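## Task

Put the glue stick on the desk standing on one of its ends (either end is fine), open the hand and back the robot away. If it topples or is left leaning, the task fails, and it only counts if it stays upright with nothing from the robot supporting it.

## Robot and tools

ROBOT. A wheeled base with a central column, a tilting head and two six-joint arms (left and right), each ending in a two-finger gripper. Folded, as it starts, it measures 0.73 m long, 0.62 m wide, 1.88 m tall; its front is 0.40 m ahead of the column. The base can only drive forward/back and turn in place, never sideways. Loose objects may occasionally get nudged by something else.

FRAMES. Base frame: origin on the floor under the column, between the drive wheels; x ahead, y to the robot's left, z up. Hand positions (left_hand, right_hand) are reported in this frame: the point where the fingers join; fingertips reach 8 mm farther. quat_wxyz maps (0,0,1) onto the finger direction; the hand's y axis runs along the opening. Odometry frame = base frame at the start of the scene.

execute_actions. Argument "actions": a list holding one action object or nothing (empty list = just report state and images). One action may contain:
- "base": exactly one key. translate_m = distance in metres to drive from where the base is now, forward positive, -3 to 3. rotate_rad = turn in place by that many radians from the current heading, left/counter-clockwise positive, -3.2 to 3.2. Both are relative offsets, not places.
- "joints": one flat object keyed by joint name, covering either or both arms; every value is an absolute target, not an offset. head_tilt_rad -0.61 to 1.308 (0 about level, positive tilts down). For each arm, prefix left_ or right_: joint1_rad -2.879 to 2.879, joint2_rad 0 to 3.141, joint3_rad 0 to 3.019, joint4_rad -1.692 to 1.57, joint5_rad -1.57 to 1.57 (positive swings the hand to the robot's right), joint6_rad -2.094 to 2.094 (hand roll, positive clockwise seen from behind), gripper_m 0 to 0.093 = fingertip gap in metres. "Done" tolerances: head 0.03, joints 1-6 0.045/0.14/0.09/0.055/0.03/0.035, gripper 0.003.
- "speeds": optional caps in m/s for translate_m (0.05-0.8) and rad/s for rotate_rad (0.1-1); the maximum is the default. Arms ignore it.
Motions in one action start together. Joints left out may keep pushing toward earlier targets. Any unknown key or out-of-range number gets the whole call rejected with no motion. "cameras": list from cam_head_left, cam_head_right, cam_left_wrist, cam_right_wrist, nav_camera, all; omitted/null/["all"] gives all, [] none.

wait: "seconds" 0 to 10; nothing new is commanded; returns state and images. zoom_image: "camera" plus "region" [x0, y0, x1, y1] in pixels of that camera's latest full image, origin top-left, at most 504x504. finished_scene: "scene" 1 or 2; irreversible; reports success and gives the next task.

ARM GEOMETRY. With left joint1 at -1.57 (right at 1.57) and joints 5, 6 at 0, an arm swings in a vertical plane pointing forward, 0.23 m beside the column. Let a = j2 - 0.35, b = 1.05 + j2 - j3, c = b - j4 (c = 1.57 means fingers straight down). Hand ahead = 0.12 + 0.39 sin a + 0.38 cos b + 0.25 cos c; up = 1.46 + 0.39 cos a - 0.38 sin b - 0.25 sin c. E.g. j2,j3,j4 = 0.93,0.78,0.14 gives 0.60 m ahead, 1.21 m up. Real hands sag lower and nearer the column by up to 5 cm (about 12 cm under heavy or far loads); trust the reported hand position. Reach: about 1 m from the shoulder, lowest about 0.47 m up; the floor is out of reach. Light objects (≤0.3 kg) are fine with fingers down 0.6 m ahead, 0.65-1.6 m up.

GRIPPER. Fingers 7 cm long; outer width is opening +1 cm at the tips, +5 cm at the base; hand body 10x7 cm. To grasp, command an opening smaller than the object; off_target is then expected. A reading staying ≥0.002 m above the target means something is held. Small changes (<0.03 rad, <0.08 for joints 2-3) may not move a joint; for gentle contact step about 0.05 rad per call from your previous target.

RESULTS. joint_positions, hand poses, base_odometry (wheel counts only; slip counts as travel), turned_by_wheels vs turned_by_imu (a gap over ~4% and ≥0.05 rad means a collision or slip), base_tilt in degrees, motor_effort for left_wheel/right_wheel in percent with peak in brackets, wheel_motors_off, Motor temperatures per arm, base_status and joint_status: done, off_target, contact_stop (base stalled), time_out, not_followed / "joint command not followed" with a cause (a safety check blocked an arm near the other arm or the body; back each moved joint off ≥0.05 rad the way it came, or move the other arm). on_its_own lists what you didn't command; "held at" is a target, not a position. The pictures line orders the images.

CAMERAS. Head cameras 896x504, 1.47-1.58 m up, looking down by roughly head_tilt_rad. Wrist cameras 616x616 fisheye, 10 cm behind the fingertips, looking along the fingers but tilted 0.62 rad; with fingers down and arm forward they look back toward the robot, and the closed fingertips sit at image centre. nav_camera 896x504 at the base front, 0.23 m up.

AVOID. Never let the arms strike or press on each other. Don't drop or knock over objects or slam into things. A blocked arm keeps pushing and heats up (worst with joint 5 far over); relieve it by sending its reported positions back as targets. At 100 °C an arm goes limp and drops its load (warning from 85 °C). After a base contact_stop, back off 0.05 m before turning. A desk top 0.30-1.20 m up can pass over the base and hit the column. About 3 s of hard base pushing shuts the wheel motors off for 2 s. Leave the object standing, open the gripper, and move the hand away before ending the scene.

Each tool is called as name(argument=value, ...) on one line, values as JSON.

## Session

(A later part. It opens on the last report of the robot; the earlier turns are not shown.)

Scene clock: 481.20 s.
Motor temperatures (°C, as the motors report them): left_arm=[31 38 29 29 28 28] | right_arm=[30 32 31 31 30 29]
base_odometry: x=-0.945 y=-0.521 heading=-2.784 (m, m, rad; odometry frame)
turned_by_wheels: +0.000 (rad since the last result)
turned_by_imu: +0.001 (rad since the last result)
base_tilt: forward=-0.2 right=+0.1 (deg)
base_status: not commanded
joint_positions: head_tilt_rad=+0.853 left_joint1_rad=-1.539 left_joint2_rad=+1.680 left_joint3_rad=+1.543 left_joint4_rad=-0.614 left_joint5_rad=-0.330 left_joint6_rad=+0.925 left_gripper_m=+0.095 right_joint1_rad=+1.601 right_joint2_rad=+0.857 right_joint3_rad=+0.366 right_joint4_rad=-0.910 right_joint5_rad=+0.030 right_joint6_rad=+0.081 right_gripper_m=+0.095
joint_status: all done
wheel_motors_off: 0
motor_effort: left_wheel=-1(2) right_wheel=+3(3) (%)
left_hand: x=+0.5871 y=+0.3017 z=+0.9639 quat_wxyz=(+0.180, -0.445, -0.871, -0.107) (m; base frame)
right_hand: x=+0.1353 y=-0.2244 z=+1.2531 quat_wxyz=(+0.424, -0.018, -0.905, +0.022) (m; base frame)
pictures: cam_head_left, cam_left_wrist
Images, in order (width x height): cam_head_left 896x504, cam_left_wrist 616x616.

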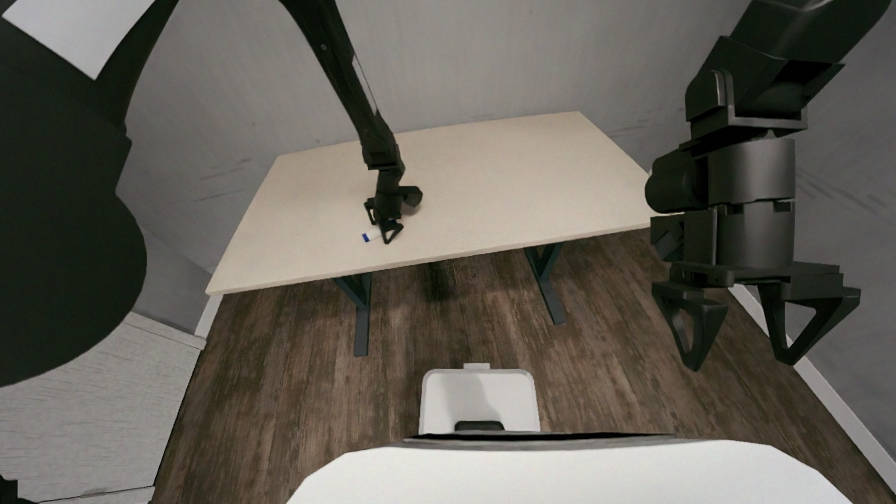

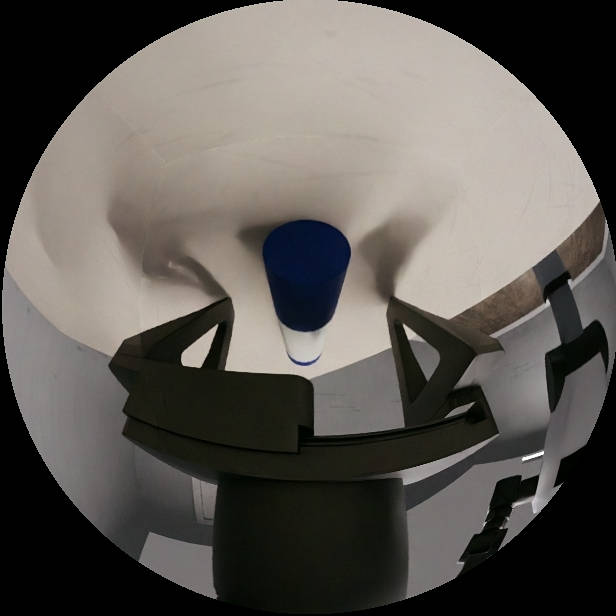

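execute_actions(actions=[{"joints": {"left_gripper_m": 0.015}}], cameras=["cam_head_left", "cam_left_wrist"])

Scene clock: 486.50 s.
Motor temperatures (°C, as the motors report them): left_arm=[31 38 29 29 28 28] | right_arm=[30 32 31 31 30 29]
base_odometry: x=-0.945 y=-0.521 heading=-2.784 (m, m, rad; odometry frame)
turned_by_wheels: +0.000 (rad since the last result)
turned_by_imu: +0.001 (rad since the last result)
base_tilt: forward=-0.3 right=+0.2 (deg)
base_status: not commanded
joint_positions: head_tilt_rad=+0.853 left_joint1_rad=-1.539 left_joint2_rad=+1.680 left_joint3_rad=+1.543 left_joint4_rad=-0.614 left_joint5_rad=-0.330 left_joint6_rad=+0.926 left_gripper_m=+0.027 right_joint1_rad=+1.601 right_joint2_rad=+0.857 right_joint3_rad=+0.366 right_joint4_rad=-0.910 right_joint5_rad=+0.030 right_joint6_rad=+0.081 right_gripper_m=+0.095
joint_status: left_gripper_m off_target (ended at +0.027, target +0.015)
wheel_motors_off: 0
motor_effort: left_wheel=-3(1) right_wheel=+3(3) (%)
left_hand: x=+0.5872 y=+0.3016 z=+0.9639 quat_wxyz=(+0.180, -0.445, -0.871, -0.106) (m; base frame)
right_hand: x=+0.1353 y=-0.2244 z=+1.2531 quat_wxyz=(+0.424, -0.018, -0.905, +0.022) (m; base frame)
pictures: cam_head_left, cam_left_wrist
Images, in order (width x height): cam_head_left 896x504, cam_left_wrist 616x616.

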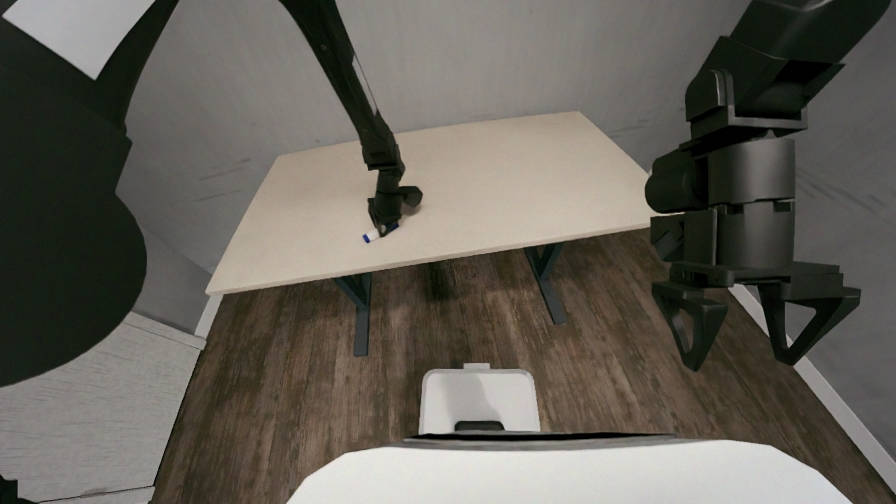

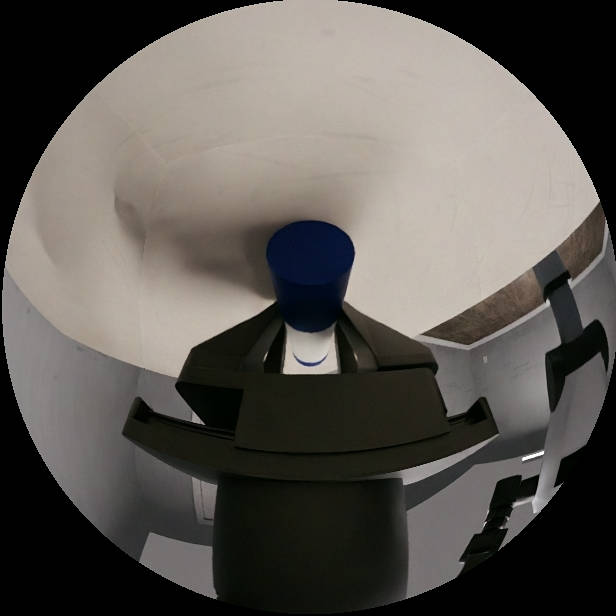

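execute_actions(actions=[{"joints": {"left_joint2_rad": 1.33, "left_joint3_rad": 0.95, "left_joint4_rad": -0.39}}], cameras=["cam_head_left", "cam_left_wrist"])

Scene clock: 577.83 s.
Motor temperatures (°C, as the motors report them): left_arm=[31 38 29 29 28 28] | right_arm=[30 32 31 31 30 29]
base_odometry: x=-0.945 y=-0.521 heading=-2.784 (m, m, rad; odometry frame)
turned_by_wheels: +0.000 (rad since the last result)
turned_by_imu: +0.001 (rad since the last result)
base_tilt: forward=-0.3 right=+0.2 (deg)
base_status: not commanded
joint_positions: head_tilt_rad=+0.853 left_joint1_rad=-1.539 left_joint2_rad=+1.324 left_joint3_rad=+0.940 left_joint4_rad=-0.397 left_joint5_rad=-0.330 left_joint6_rad=+0.926 left_gripper_m=+0.027 right_joint1_rad=+1.601 right_joint2_rad=+0.857 right_joint3_rad=+0.366 right_joint4_rad=-0.910 right_joint5_rad=+0.030 right_joint6_rad=+0.081 right_gripper_m=+0.095
joint_status: all done
wheel_motors_off: 0
motor_effort: left_wheel=-1(2) right_wheel=+3(4) (%)
left_hand: x=+0.4350 y=+0.2965 z=+1.0658 quat_wxyz=(+0.193, -0.446, -0.868, -0.100) (m; base frame)
right_hand: x=+0.1353 y=-0.2244 z=+1.2531 quat_wxyz=(+0.424, -0.018, -0.905, +0.022) (m; base frame)
pictures: cam_head_left, cam_left_wrist
Images, in order (width x height): cam_head_left 896x504, cam_left_wrist 616x616.

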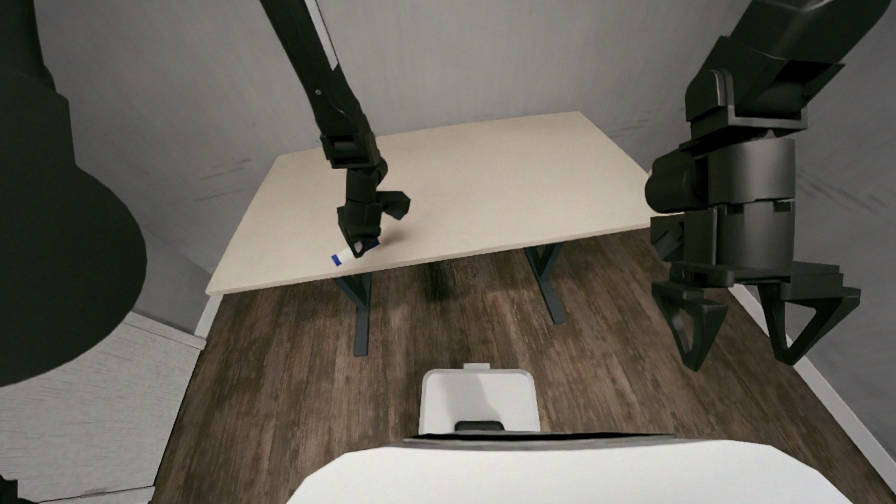

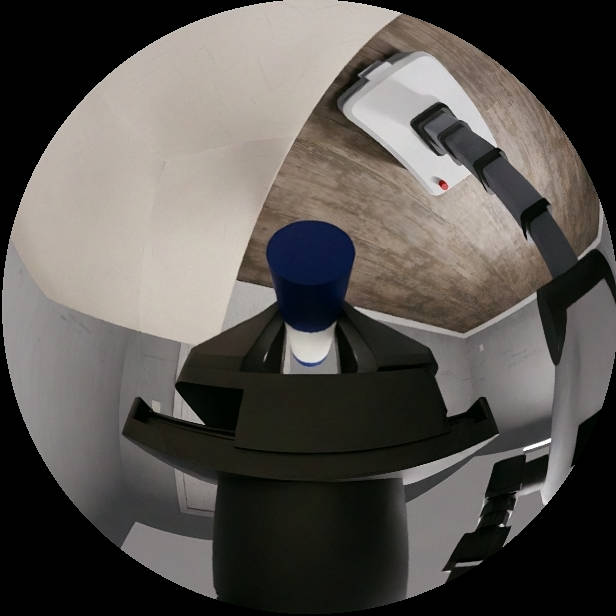

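execute_actions(actions=[{"joints": {"left_joint1_rad": -1.575, "left_joint4_rad": 1.01, "left_joint5_rad": 0.0, "left_joint6_rad": 0.0}}], cameras=["cam_head_left", "cam_head_right", "cam_left_wrist"])

Scene clock: 589.23 s.
Motor temperatures (°C, as the motors report them): left_arm=[31 38 28 29 28 28] | right_arm=[30 32 31 31 30 29]
base_odometry: x=-0.945 y=-0.521 heading=-2.784 (m, m, rad; odometry frame)
turned_by_wheels: +0.000 (rad since the last result)
turned_by_imu: +0.001 (rad since the last result)
base_tilt: forward=-0.3 right=+0.1 (deg)
base_status: not commanded
joint_positions: head_tilt_rad=+0.853 left_joint1_rad=-1.564 left_joint2_rad=+1.324 left_joint3_rad=+0.940 left_joint4_rad=+0.992 left_joint5_rad=-0.002 left_joint6_rad=+0.008 left_gripper_m=+0.027 right_joint1_rad=+1.601 right_joint2_rad=+0.857 right_joint3_rad=+0.366 right_joint4_rad=-0.910 right_joint5_rad=+0.030 right_joint6_rad=+0.081 right_gripper_m=+0.095
joint_status: all done
wheel_motors_off: 0
motor_effort: left_wheel=+3(2) right_wheel=+3(3) (%)
left_hand: x=+0.7188 y=+0.2286 z=+1.1880 quat_wxyz=(-0.536, -0.003, -0.844, -0.006) (m; base frame)
right_hand: x=+0.1353 y=-0.2244 z=+1.2531 quat_wxyz=(+0.424, -0.018, -0.905, +0.022) (m; base frame)
pictures: cam_head_left, cam_head_right, cam_left_wrist
Images, in order (width x height): cam_head_left 896x504, cam_head_right 896x504, cam_left_wrist 616x616.

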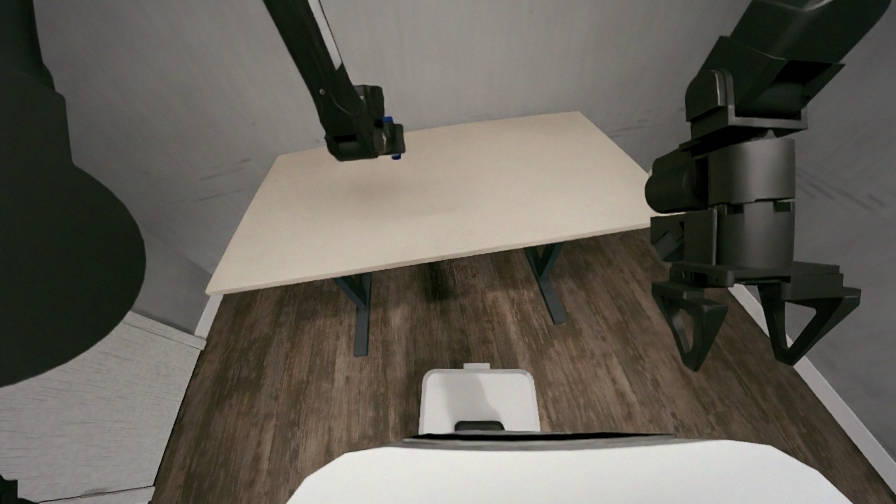

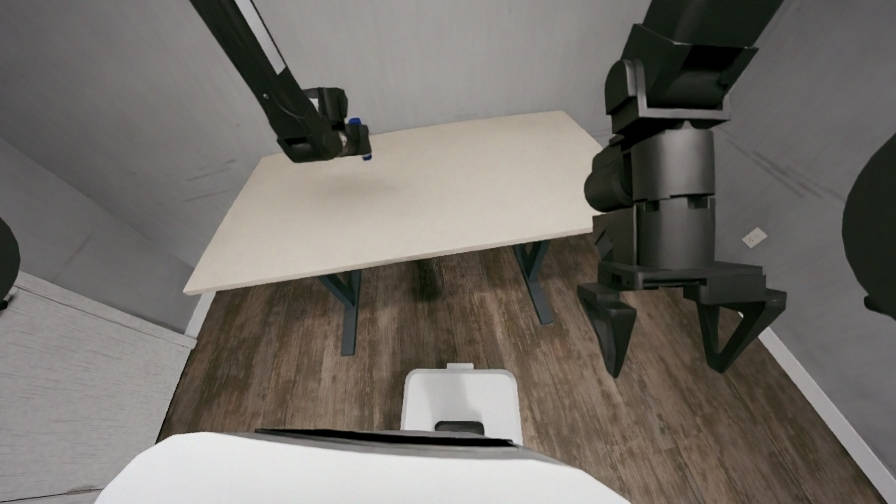

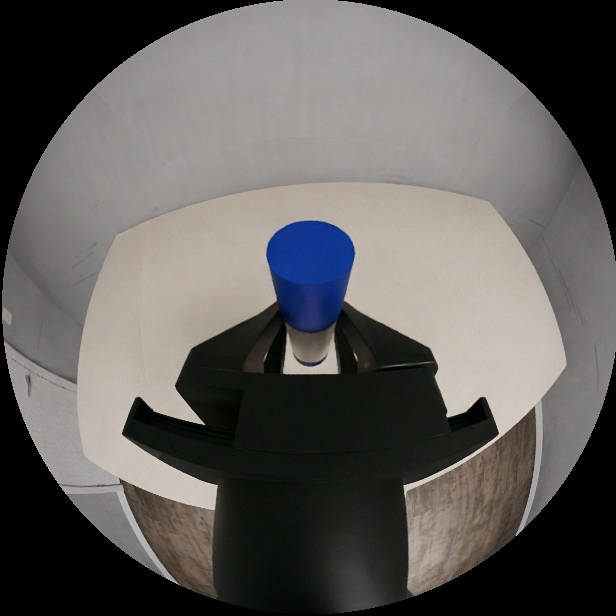

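zoom_image(camera="cam_head_left", region=[310, 70, 450, 190])

zoom_image(camera="cam_head_right", region=[280, 70, 420, 190])

Region (310, 70, 450, 190) of cam_head_left's 896x504 image, scaled by 3.600, with more detail than that image has; it fills the top 432 rows of this view, and the rest is white.

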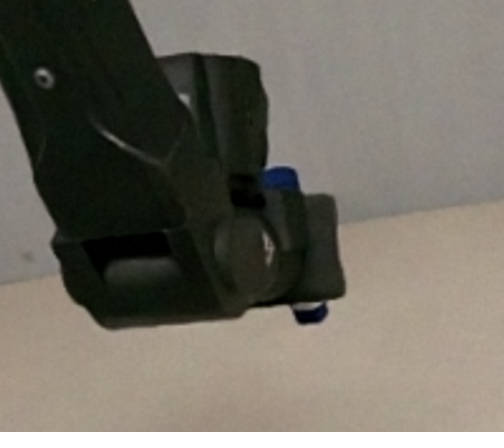

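Region (280, 70, 420, 190) of cam_head_right's 896x504 image, scaled by 3.600, with more detail than that image has; it fills the top 432 rows of this view, and the rest is white.

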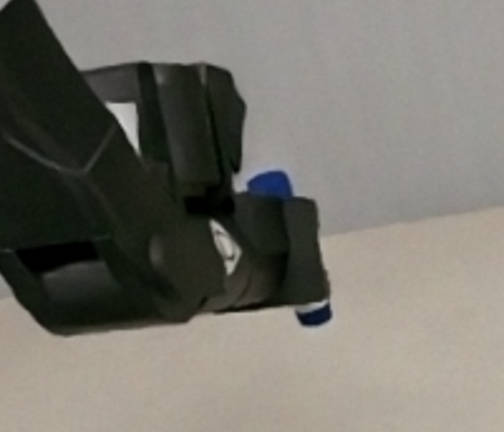

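execute_actions(actions=[{"joints": {"left_joint2_rad": 1.72, "left_joint3_rad": 1.205, "left_joint4_rad": 1.165}}], cameras=["cam_head_left", "cam_head_right", "cam_left_wrist"])

Scene clock: 669.90 s.
Motor temperatures (°C, as the motors report them): left_arm=[31 38 29 29 28 28] | right_arm=[30 32 31 31 30 29]
base_odometry: x=-0.945 y=-0.521 heading=-2.784 (m, m, rad; odometry frame)
turned_by_wheels: +0.000 (rad since the last result)
turned_by_imu: +0.001 (rad since the last result)
base_tilt: forward=-0.2 right=+0.1 (deg)
base_status: not commanded
joint_positions: head_tilt_rad=+0.853 left_joint1_rad=-1.564 left_joint2_rad=+1.745 left_joint3_rad=+1.196 left_joint4_rad=+1.152 left_joint5_rad=-0.002 left_joint6_rad=+0.008 left_gripper_m=+0.027 right_joint1_rad=+1.601 right_joint2_rad=+0.857 right_joint3_rad=+0.366 right_joint4_rad=-0.910 right_joint5_rad=+0.030 right_joint6_rad=+0.081 right_gripper_m=+0.095
joint_status: all done
wheel_motors_off: 0
motor_effort: left_wheel=-2(3) right_wheel=+3(3) (%)
left_hand: x=+0.7151 y=+0.2296 z=+1.0342 quat_wxyz=(-0.534, -0.003, -0.846, -0.006) (m; base frame)
right_hand: x=+0.1353 y=-0.2244 z=+1.2531 quat_wxyz=(+0.424, -0.018, -0.905, +0.022) (m; base frame)
pictures: cam_head_left, cam_head_right, cam_left_wrist
Images, in order (width x height): cam_head_left 896x504, cam_head_right 896x504, cam_left_wrist 616x616.

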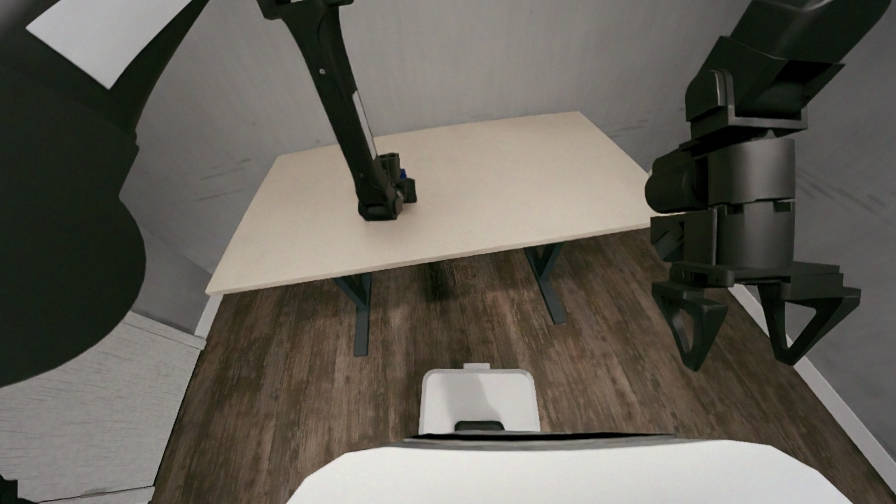

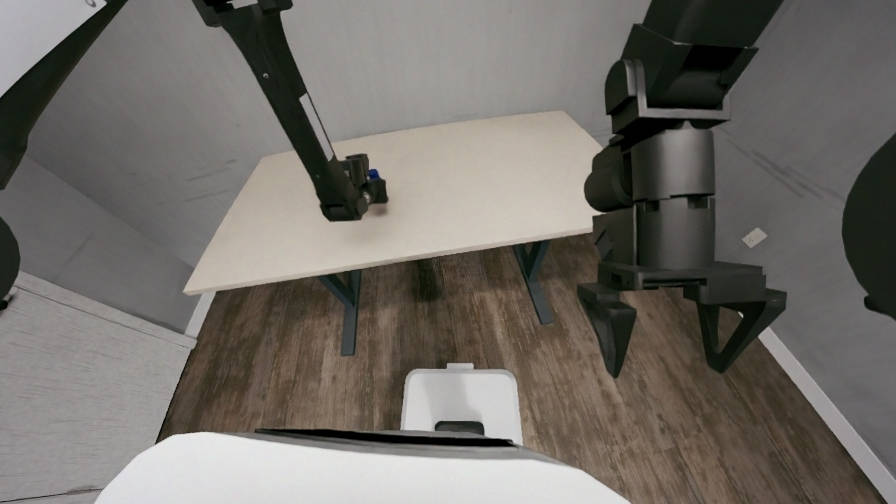

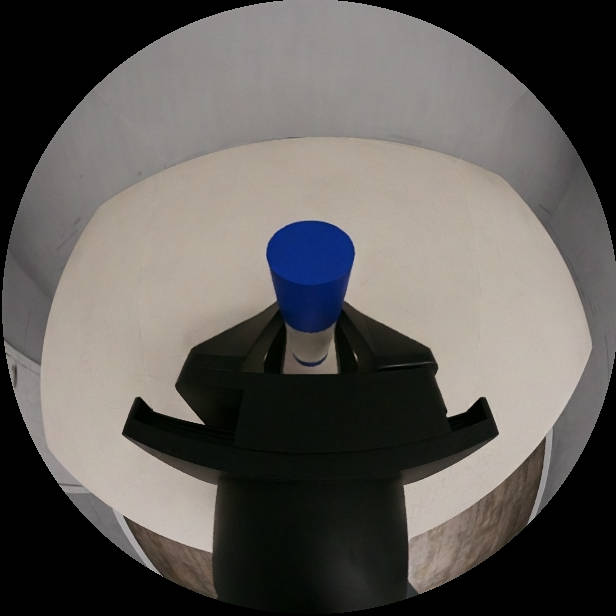

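zoom_image(camera="cam_left_wrist", region=[230, 200, 400, 390])

zoom_image(camera="cam_head_right", region=[300, 130, 430, 240])

Region (230, 200, 400, 390) of cam_left_wrist's 616x616 image, scaled by 2.653, with more detail than that image has; it fills the left 451 columns of this view, and the rest is white.

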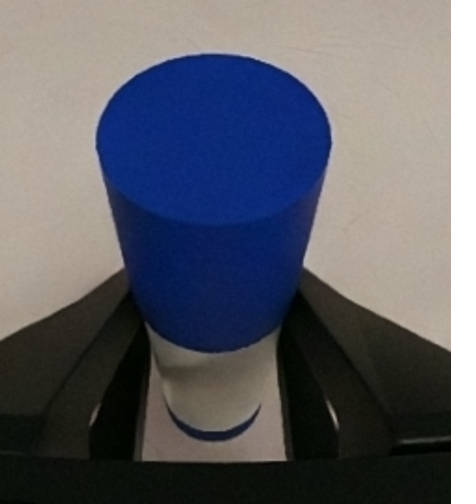

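Region (300, 130, 430, 240) of cam_head_right's 896x504 image, scaled by 3.877, with more detail than that image has; it fills the top 426 rows of this view, and the rest is white.

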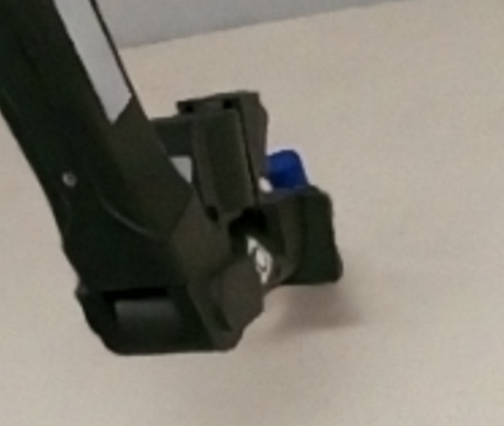

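execute_actions(actions=[{"joints": {"left_joint2_rad": 1.78, "left_joint4_rad": 1.245}}], cameras=["cam_head_left", "cam_head_right", "cam_left_wrist"])

Scene clock: 723.03 s.
Motor temperatures (°C, as the motors report them): left_arm=[31 39 28 29 28 28] | right_arm=[30 32 31 31 30 29]
base_odometry: x=-0.945 y=-0.521 heading=-2.784 (m, m, rad; odometry frame)
turned_by_wheels: +0.000 (rad since the last result)
turned_by_imu: +0.001 (rad since the last result)
base_tilt: forward=-0.3 right=+0.2 (deg)
base_status: not commanded
joint_positions: head_tilt_rad=+0.853 left_joint1_rad=-1.564 left_joint2_rad=+1.761 left_joint3_rad=+1.196 left_joint4_rad=+1.225 left_joint5_rad=-0.002 left_joint6_rad=+0.008 left_gripper_m=+0.027 right_joint1_rad=+1.601 right_joint2_rad=+0.857 right_joint3_rad=+0.366 right_joint4_rad=-0.910 right_joint5_rad=+0.030 right_joint6_rad=+0.081 right_gripper_m=+0.095
joint_status: all done
wheel_motors_off: 0
motor_effort: left_wheel=-2(5) right_wheel=+3(3) (%)
left_hand: x=+0.7158 y=+0.2295 z=+1.0414 quat_wxyz=(-0.558, -0.003, -0.830, -0.006) (m; base frame)
right_hand: x=+0.1353 y=-0.2244 z=+1.2531 quat_wxyz=(+0.424, -0.018, -0.905, +0.022) (m; base frame)
pictures: cam_head_left, cam_head_right, cam_left_wrist
Images, in order (width x height): cam_head_left 896x504, cam_head_right 896x504, cam_left_wrist 616x616.

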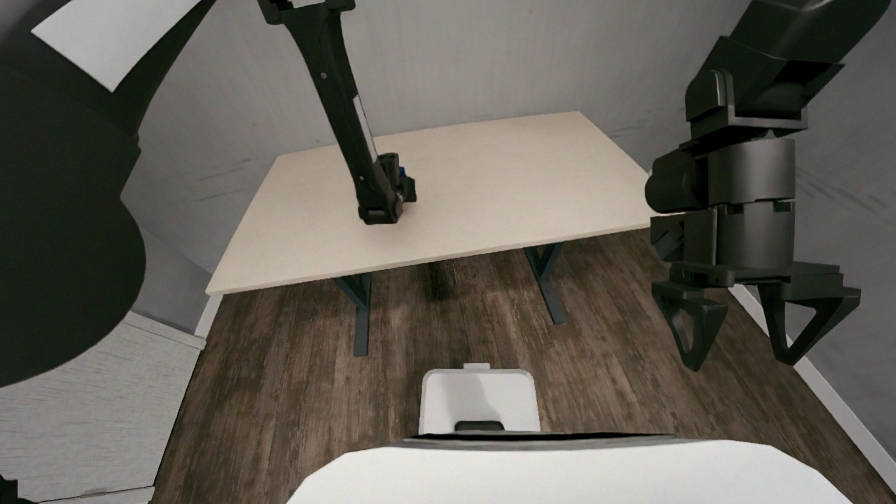

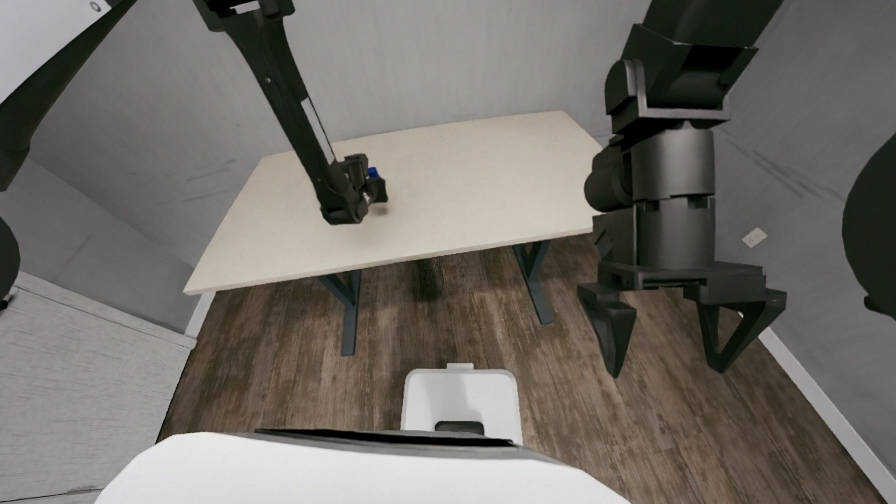

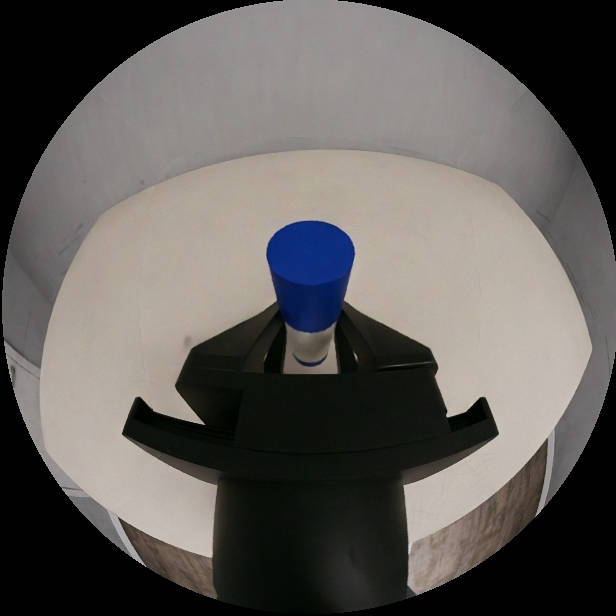

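execute_actions(actions=[{"joints": {"left_joint2_rad": 1.83}}], cameras=["cam_head_left", "cam_head_right", "cam_left_wrist"])

Scene clock: 734.40 s.
Motor temperatures (°C, as the motors report them): left_arm=[31 39 28 29 28 28] | right_arm=[30 32 31 31 30 29]
base_odometry: x=-0.945 y=-0.521 heading=-2.784 (m, m, rad; odometry frame)
turned_by_wheels: +0.000 (rad since the last result)
turned_by_imu: +0.001 (rad since the last result)
base_tilt: forward=-0.2 right=+0.2 (deg)
base_status: not commanded
joint_positions: head_tilt_rad=+0.853 left_joint1_rad=-1.564 left_joint2_rad=+1.823 left_joint3_rad=+1.201 left_joint4_rad=+1.232 left_joint5_rad=-0.002 left_joint6_rad=+0.008 left_gripper_m=+0.027 right_joint1_rad=+1.601 right_joint2_rad=+0.857 right_joint3_rad=+0.366 right_joint4_rad=-0.910 right_joint5_rad=+0.030 right_joint6_rad=+0.081 right_gripper_m=+0.095
joint_status: all done
wheel_motors_off: 0
motor_effort: left_wheel=-3(3) right_wheel=+3(4) (%)
left_hand: x=+0.6925 y=+0.2296 z=+1.0082 quat_wxyz=(-0.537, -0.003, -0.843, -0.006) (m; base frame)
right_hand: x=+0.1353 y=-0.2244 z=+1.2531 quat_wxyz=(+0.424, -0.018, -0.905, +0.022) (m; base frame)
pictures: cam_head_left, cam_head_right, cam_left_wrist
Images, in order (width x height): cam_head_left 896x504, cam_head_right 896x504, cam_left_wrist 616x616.

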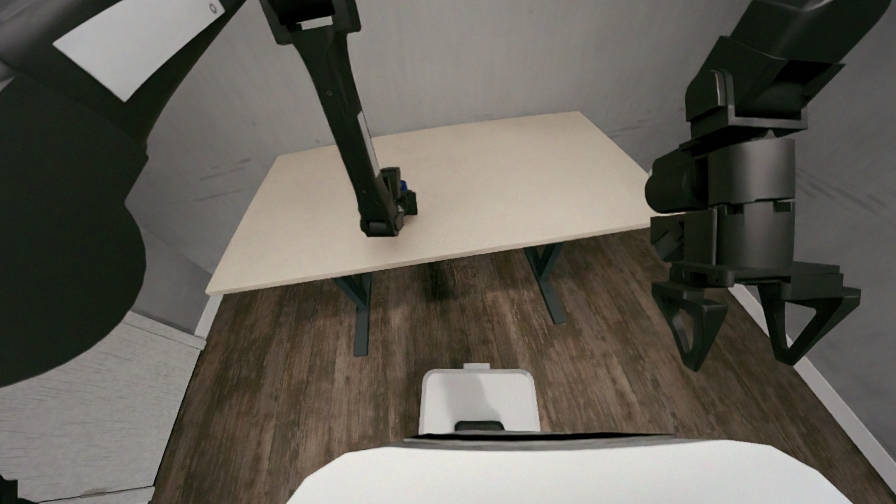

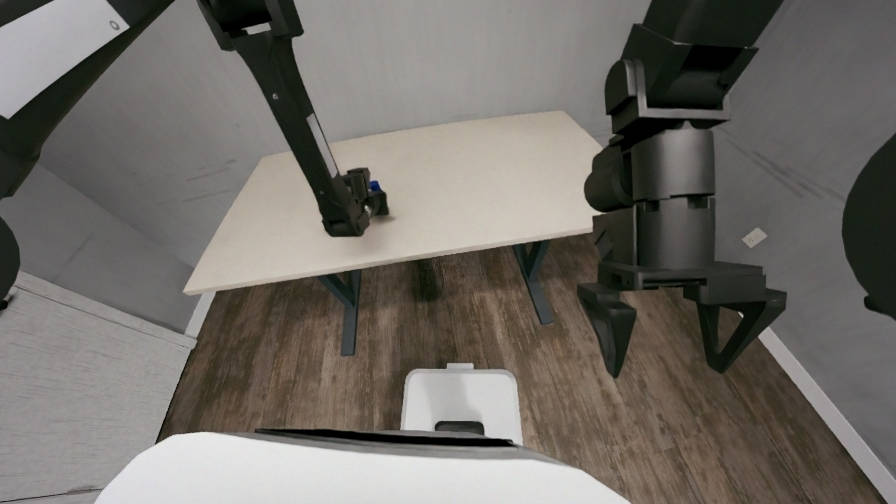

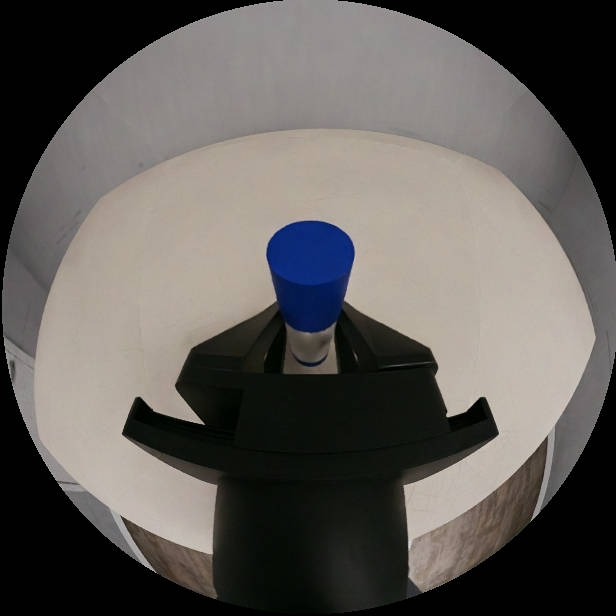

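zoom_image(camera="cam_left_wrist", region=[230, 200, 400, 390])

zoom_image(camera="cam_head_right", region=[310, 150, 430, 250])

Region (230, 200, 400, 390) of cam_left_wrist's 616x616 image, scaled by 2.653, with more detail than that image has; it fills the left 451 columns of this view, and the rest is white.

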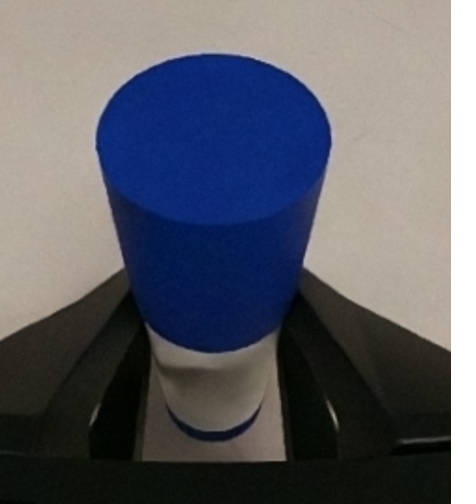

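Region (310, 150, 430, 250) of cam_head_right's 896x504 image, scaled by 4.200, with more detail than that image has.

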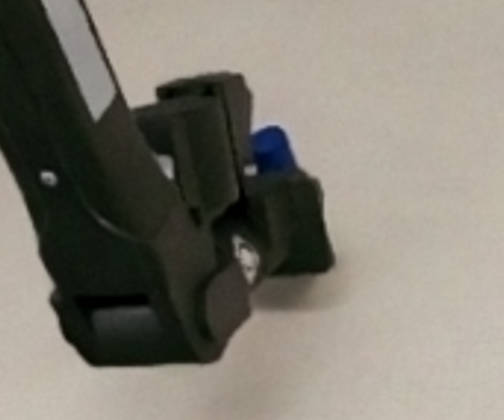

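execute_actions(actions=[{"joints": {"left_joint2_rad": 1.87, "left_joint4_rad": 1.29}}], cameras=["cam_head_right", "cam_left_wrist"])

Scene clock: 753.40 s.
Motor temperatures (°C, as the motors report them): left_arm=[31 39 28 29 28 28] | right_arm=[30 32 31 31 30 29]
base_odometry: x=-0.945 y=-0.521 heading=-2.784 (m, m, rad; odometry frame)
turned_by_wheels: +0.000 (rad since the last result)
turned_by_imu: +0.001 (rad since the last result)
base_tilt: forward=-0.3 right=+0.2 (deg)
base_status: not commanded
joint_positions: head_tilt_rad=+0.853 left_joint1_rad=-1.564 left_joint2_rad=+1.842 left_joint3_rad=+1.201 left_joint4_rad=+1.280 left_joint5_rad=-0.002 left_joint6_rad=+0.008 left_gripper_m=+0.027 right_joint1_rad=+1.601 right_joint2_rad=+0.857 right_joint3_rad=+0.366 right_joint4_rad=-0.910 right_joint5_rad=+0.030 right_joint6_rad=+0.081 right_gripper_m=+0.095
joint_status: all done
wheel_motors_off: 0
motor_effort: left_wheel=+0(2) right_wheel=+3(4) (%)
left_hand: x=+0.6885 y=+0.2296 z=+1.0077 quat_wxyz=(-0.549, -0.003, -0.836, -0.006) (m; base frame)
right_hand: x=+0.1353 y=-0.2244 z=+1.2531 quat_wxyz=(+0.424, -0.018, -0.905, +0.022) (m; base frame)
pictures: cam_head_right, cam_left_wrist
Images, in order (width x height): cam_head_right 896x504, cam_left_wrist 616x616.

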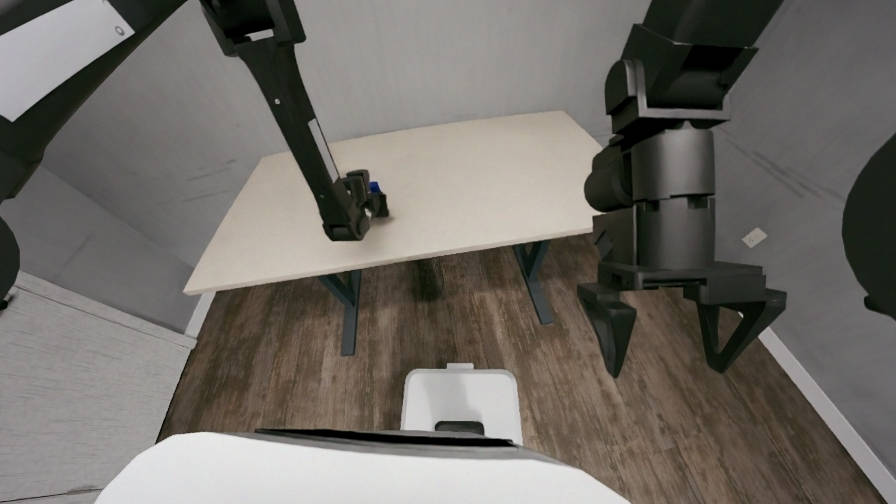

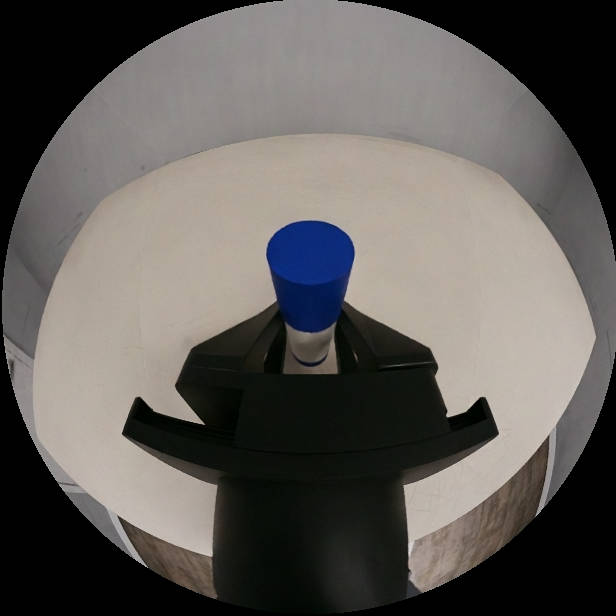

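execute_actions(actions=[{"joints": {"left_joint2_rad": 1.905, "left_joint4_rad": 1.32}}], cameras=["cam_head_right", "cam_left_wrist"])

Scene clock: 769.73 s.
Motor temperatures (°C, as the motors report them): left_arm=[31 39 28 29 28 28] | right_arm=[30 32 31 31 30 29]
base_odometry: x=-0.945 y=-0.521 heading=-2.784 (m, m, rad; odometry frame)
turned_by_wheels: +0.000 (rad since the last result)
turned_by_imu: +0.001 (rad since the last result)
base_tilt: forward=-0.1 right=+0.1 (deg)
base_status: not commanded
joint_positions: head_tilt_rad=+0.853 left_joint1_rad=-1.564 left_joint2_rad=+1.861 left_joint3_rad=+1.205 left_joint4_rad=+1.322 left_joint5_rad=-0.002 left_joint6_rad=+0.008 left_gripper_m=+0.027 right_joint1_rad=+1.601 right_joint2_rad=+0.857 right_joint3_rad=+0.366 right_joint4_rad=-0.910 right_joint5_rad=+0.030 right_joint6_rad=+0.081 right_gripper_m=+0.095
joint_status: all done
wheel_motors_off: 0
motor_effort: left_wheel=-5(0) right_wheel=+3(4) (%)
left_hand: x=+0.6861 y=+0.2296 z=+1.0075 quat_wxyz=(-0.560, -0.003, -0.828, -0.006) (m; base frame)
right_hand: x=+0.1353 y=-0.2244 z=+1.2531 quat_wxyz=(+0.424, -0.018, -0.905, +0.022) (m; base frame)
pictures: cam_head_right, cam_left_wrist
Images, in order (width x height): cam_head_right 896x504, cam_left_wrist 616x616.

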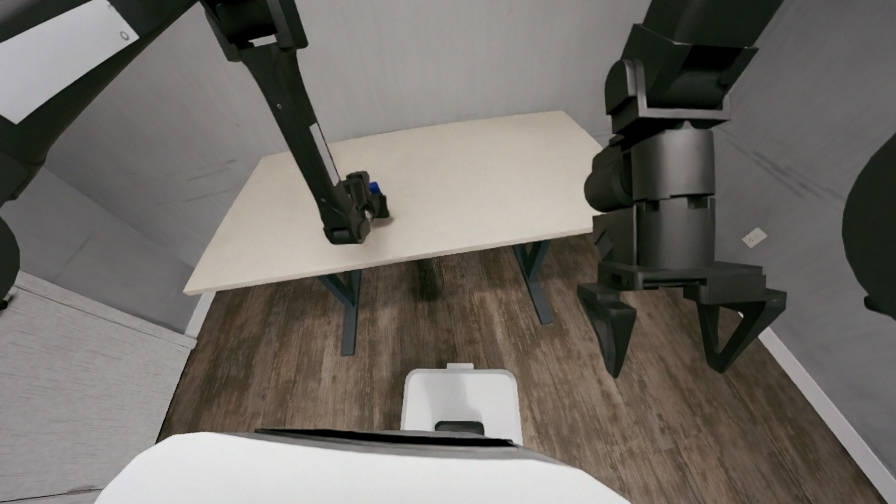

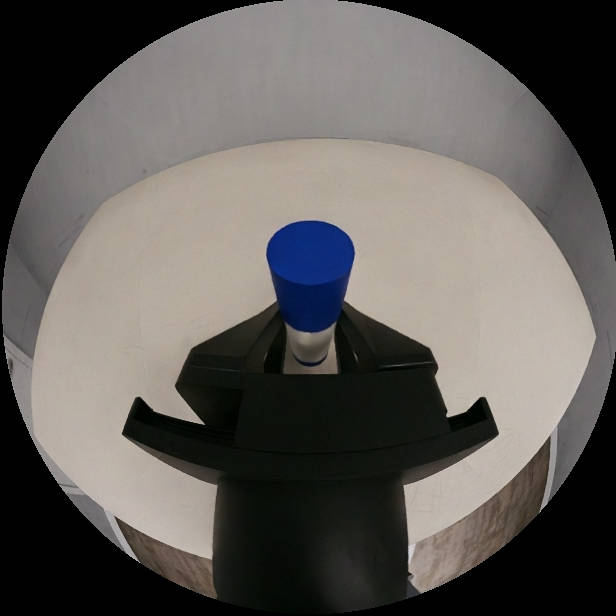

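execute_actions(actions=[{"joints": {"left_joint1_rad": -1.564, "left_joint2_rad": 1.861, "left_joint3_rad": 1.205, "left_joint4_rad": 1.322, "left_joint5_rad": -0.002, "left_joint6_rad": 0.008}}], cameras=["cam_head_right", "cam_left_wrist"])

Scene clock: 786.90 s.
Motor temperatures (°C, as the motors report them): left_arm=[31 38 28 29 28 28] | right_arm=[30 32 31 31 30 29]
base_odometry: x=-0.945 y=-0.521 heading=-2.784 (m, m, rad; odometry frame)
turned_by_wheels: +0.000 (rad since the last result)
turned_by_imu: +0.001 (rad since the last result)
base_tilt: forward=-0.3 right=+0.2 (deg)
base_status: not commanded
joint_positions: head_tilt_rad=+0.853 left_joint1_rad=-1.564 left_joint2_rad=+1.861 left_joint3_rad=+1.205 left_joint4_rad=+1.322 left_joint5_rad=-0.002 left_joint6_rad=+0.009 left_gripper_m=+0.027 right_joint1_rad=+1.601 right_joint2_rad=+0.857 right_joint3_rad=+0.366 right_joint4_rad=-0.910 right_joint5_rad=+0.030 right_joint6_rad=+0.081 right_gripper_m=+0.095
joint_status: all done
wheel_motors_off: 0
motor_effort: left_wheel=+1(2) right_wheel=+3(3) (%)
left_hand: x=+0.6863 y=+0.2296 z=+1.0077 quat_wxyz=(-0.561, -0.004, -0.828, -0.007) (m; base frame)
right_hand: x=+0.1353 y=-0.2244 z=+1.2531 quat_wxyz=(+0.424, -0.018, -0.905, +0.022) (m; base frame)
pictures: cam_head_right, cam_left_wrist
Images, in order (width x height): cam_head_right 896x504, cam_left_wrist 616x616.

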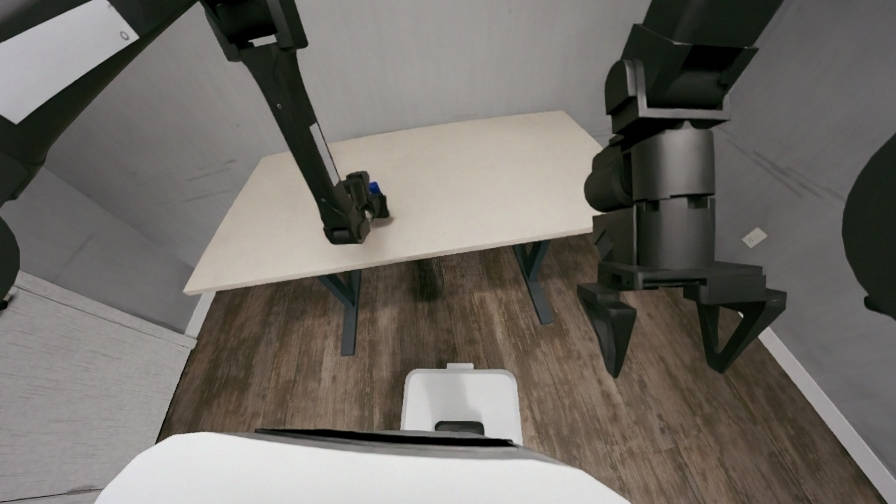

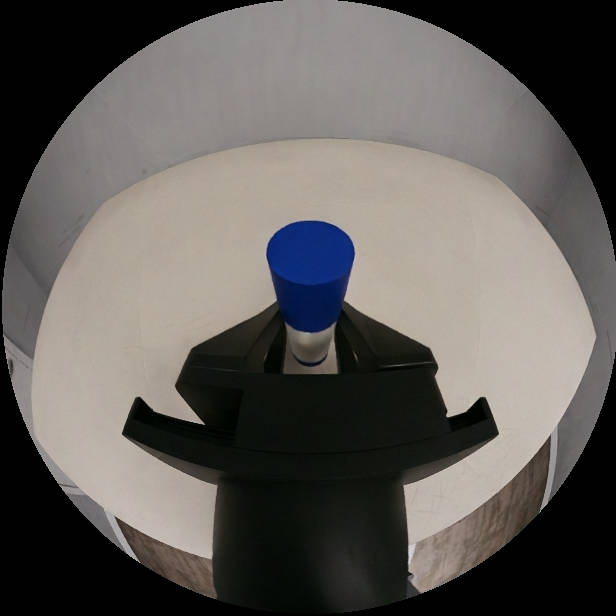

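execute_actions(actions=[{"joints": {"left_gripper_m": 0.085}}], cameras=["cam_head_left", "cam_head_right", "cam_left_wrist"])

Scene clock: 798.27 s.
Motor temperatures (°C, as the motors report them): left_arm=[31 38 28 29 28 28] | right_arm=[30 32 31 31 30 29]
base_odometry: x=-0.945 y=-0.521 heading=-2.784 (m, m, rad; odometry frame)
turned_by_wheels: +0.000 (rad since the last result)
turned_by_imu: +0.001 (rad since the last result)
base_tilt: forward=-0.3 right=+0.2 (deg)
base_status: not commanded
joint_positions: head_tilt_rad=+0.853 left_joint1_rad=-1.564 left_joint2_rad=+1.861 left_joint3_rad=+1.205 left_joint4_rad=+1.322 left_joint5_rad=-0.002 left_joint6_rad=+0.009 left_gripper_m=+0.085 right_joint1_rad=+1.601 right_joint2_rad=+0.857 right_joint3_rad=+0.366 right_joint4_rad=-0.910 right_joint5_rad=+0.030 right_joint6_rad=+0.081 right_gripper_m=+0.095
joint_status: all done
wheel_motors_off: 0
motor_effort: left_wheel=-1(2) right_wheel=+3(4) (%)
left_hand: x=+0.6863 y=+0.2296 z=+1.0077 quat_wxyz=(-0.561, -0.004, -0.828, -0.007) (m; base frame)
right_hand: x=+0.1353 y=-0.2244 z=+1.2531 quat_wxyz=(+0.424, -0.018, -0.905, +0.022) (m; base frame)
pictures: cam_head_left, cam_head_right, cam_left_wrist
Images, in order (width x height): cam_head_left 896x504, cam_head_right 896x504, cam_left_wrist 616x616.

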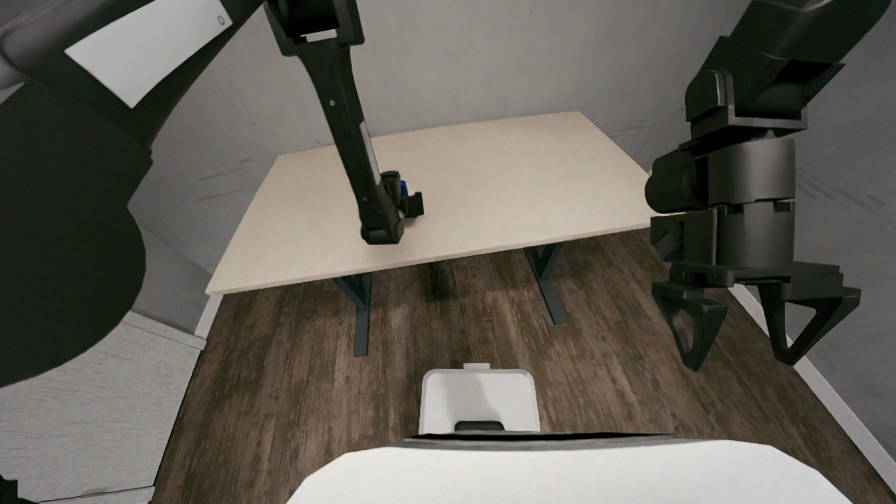

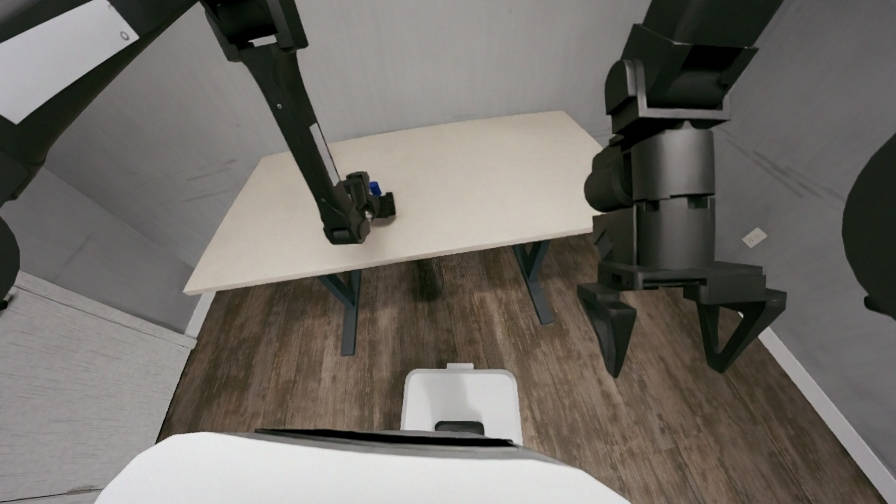

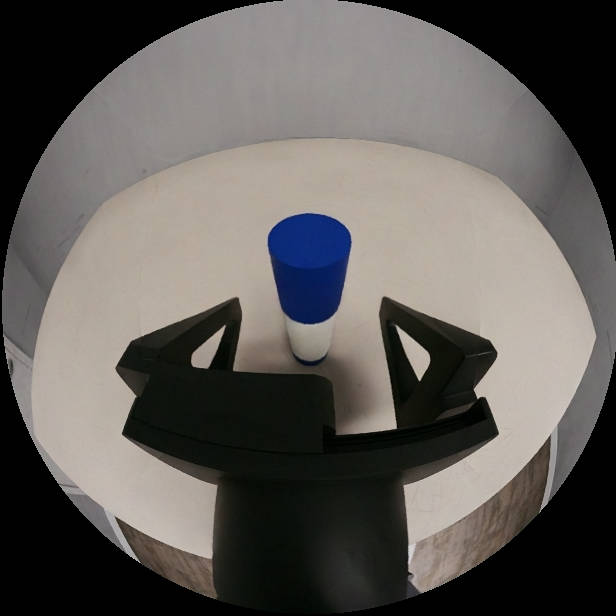

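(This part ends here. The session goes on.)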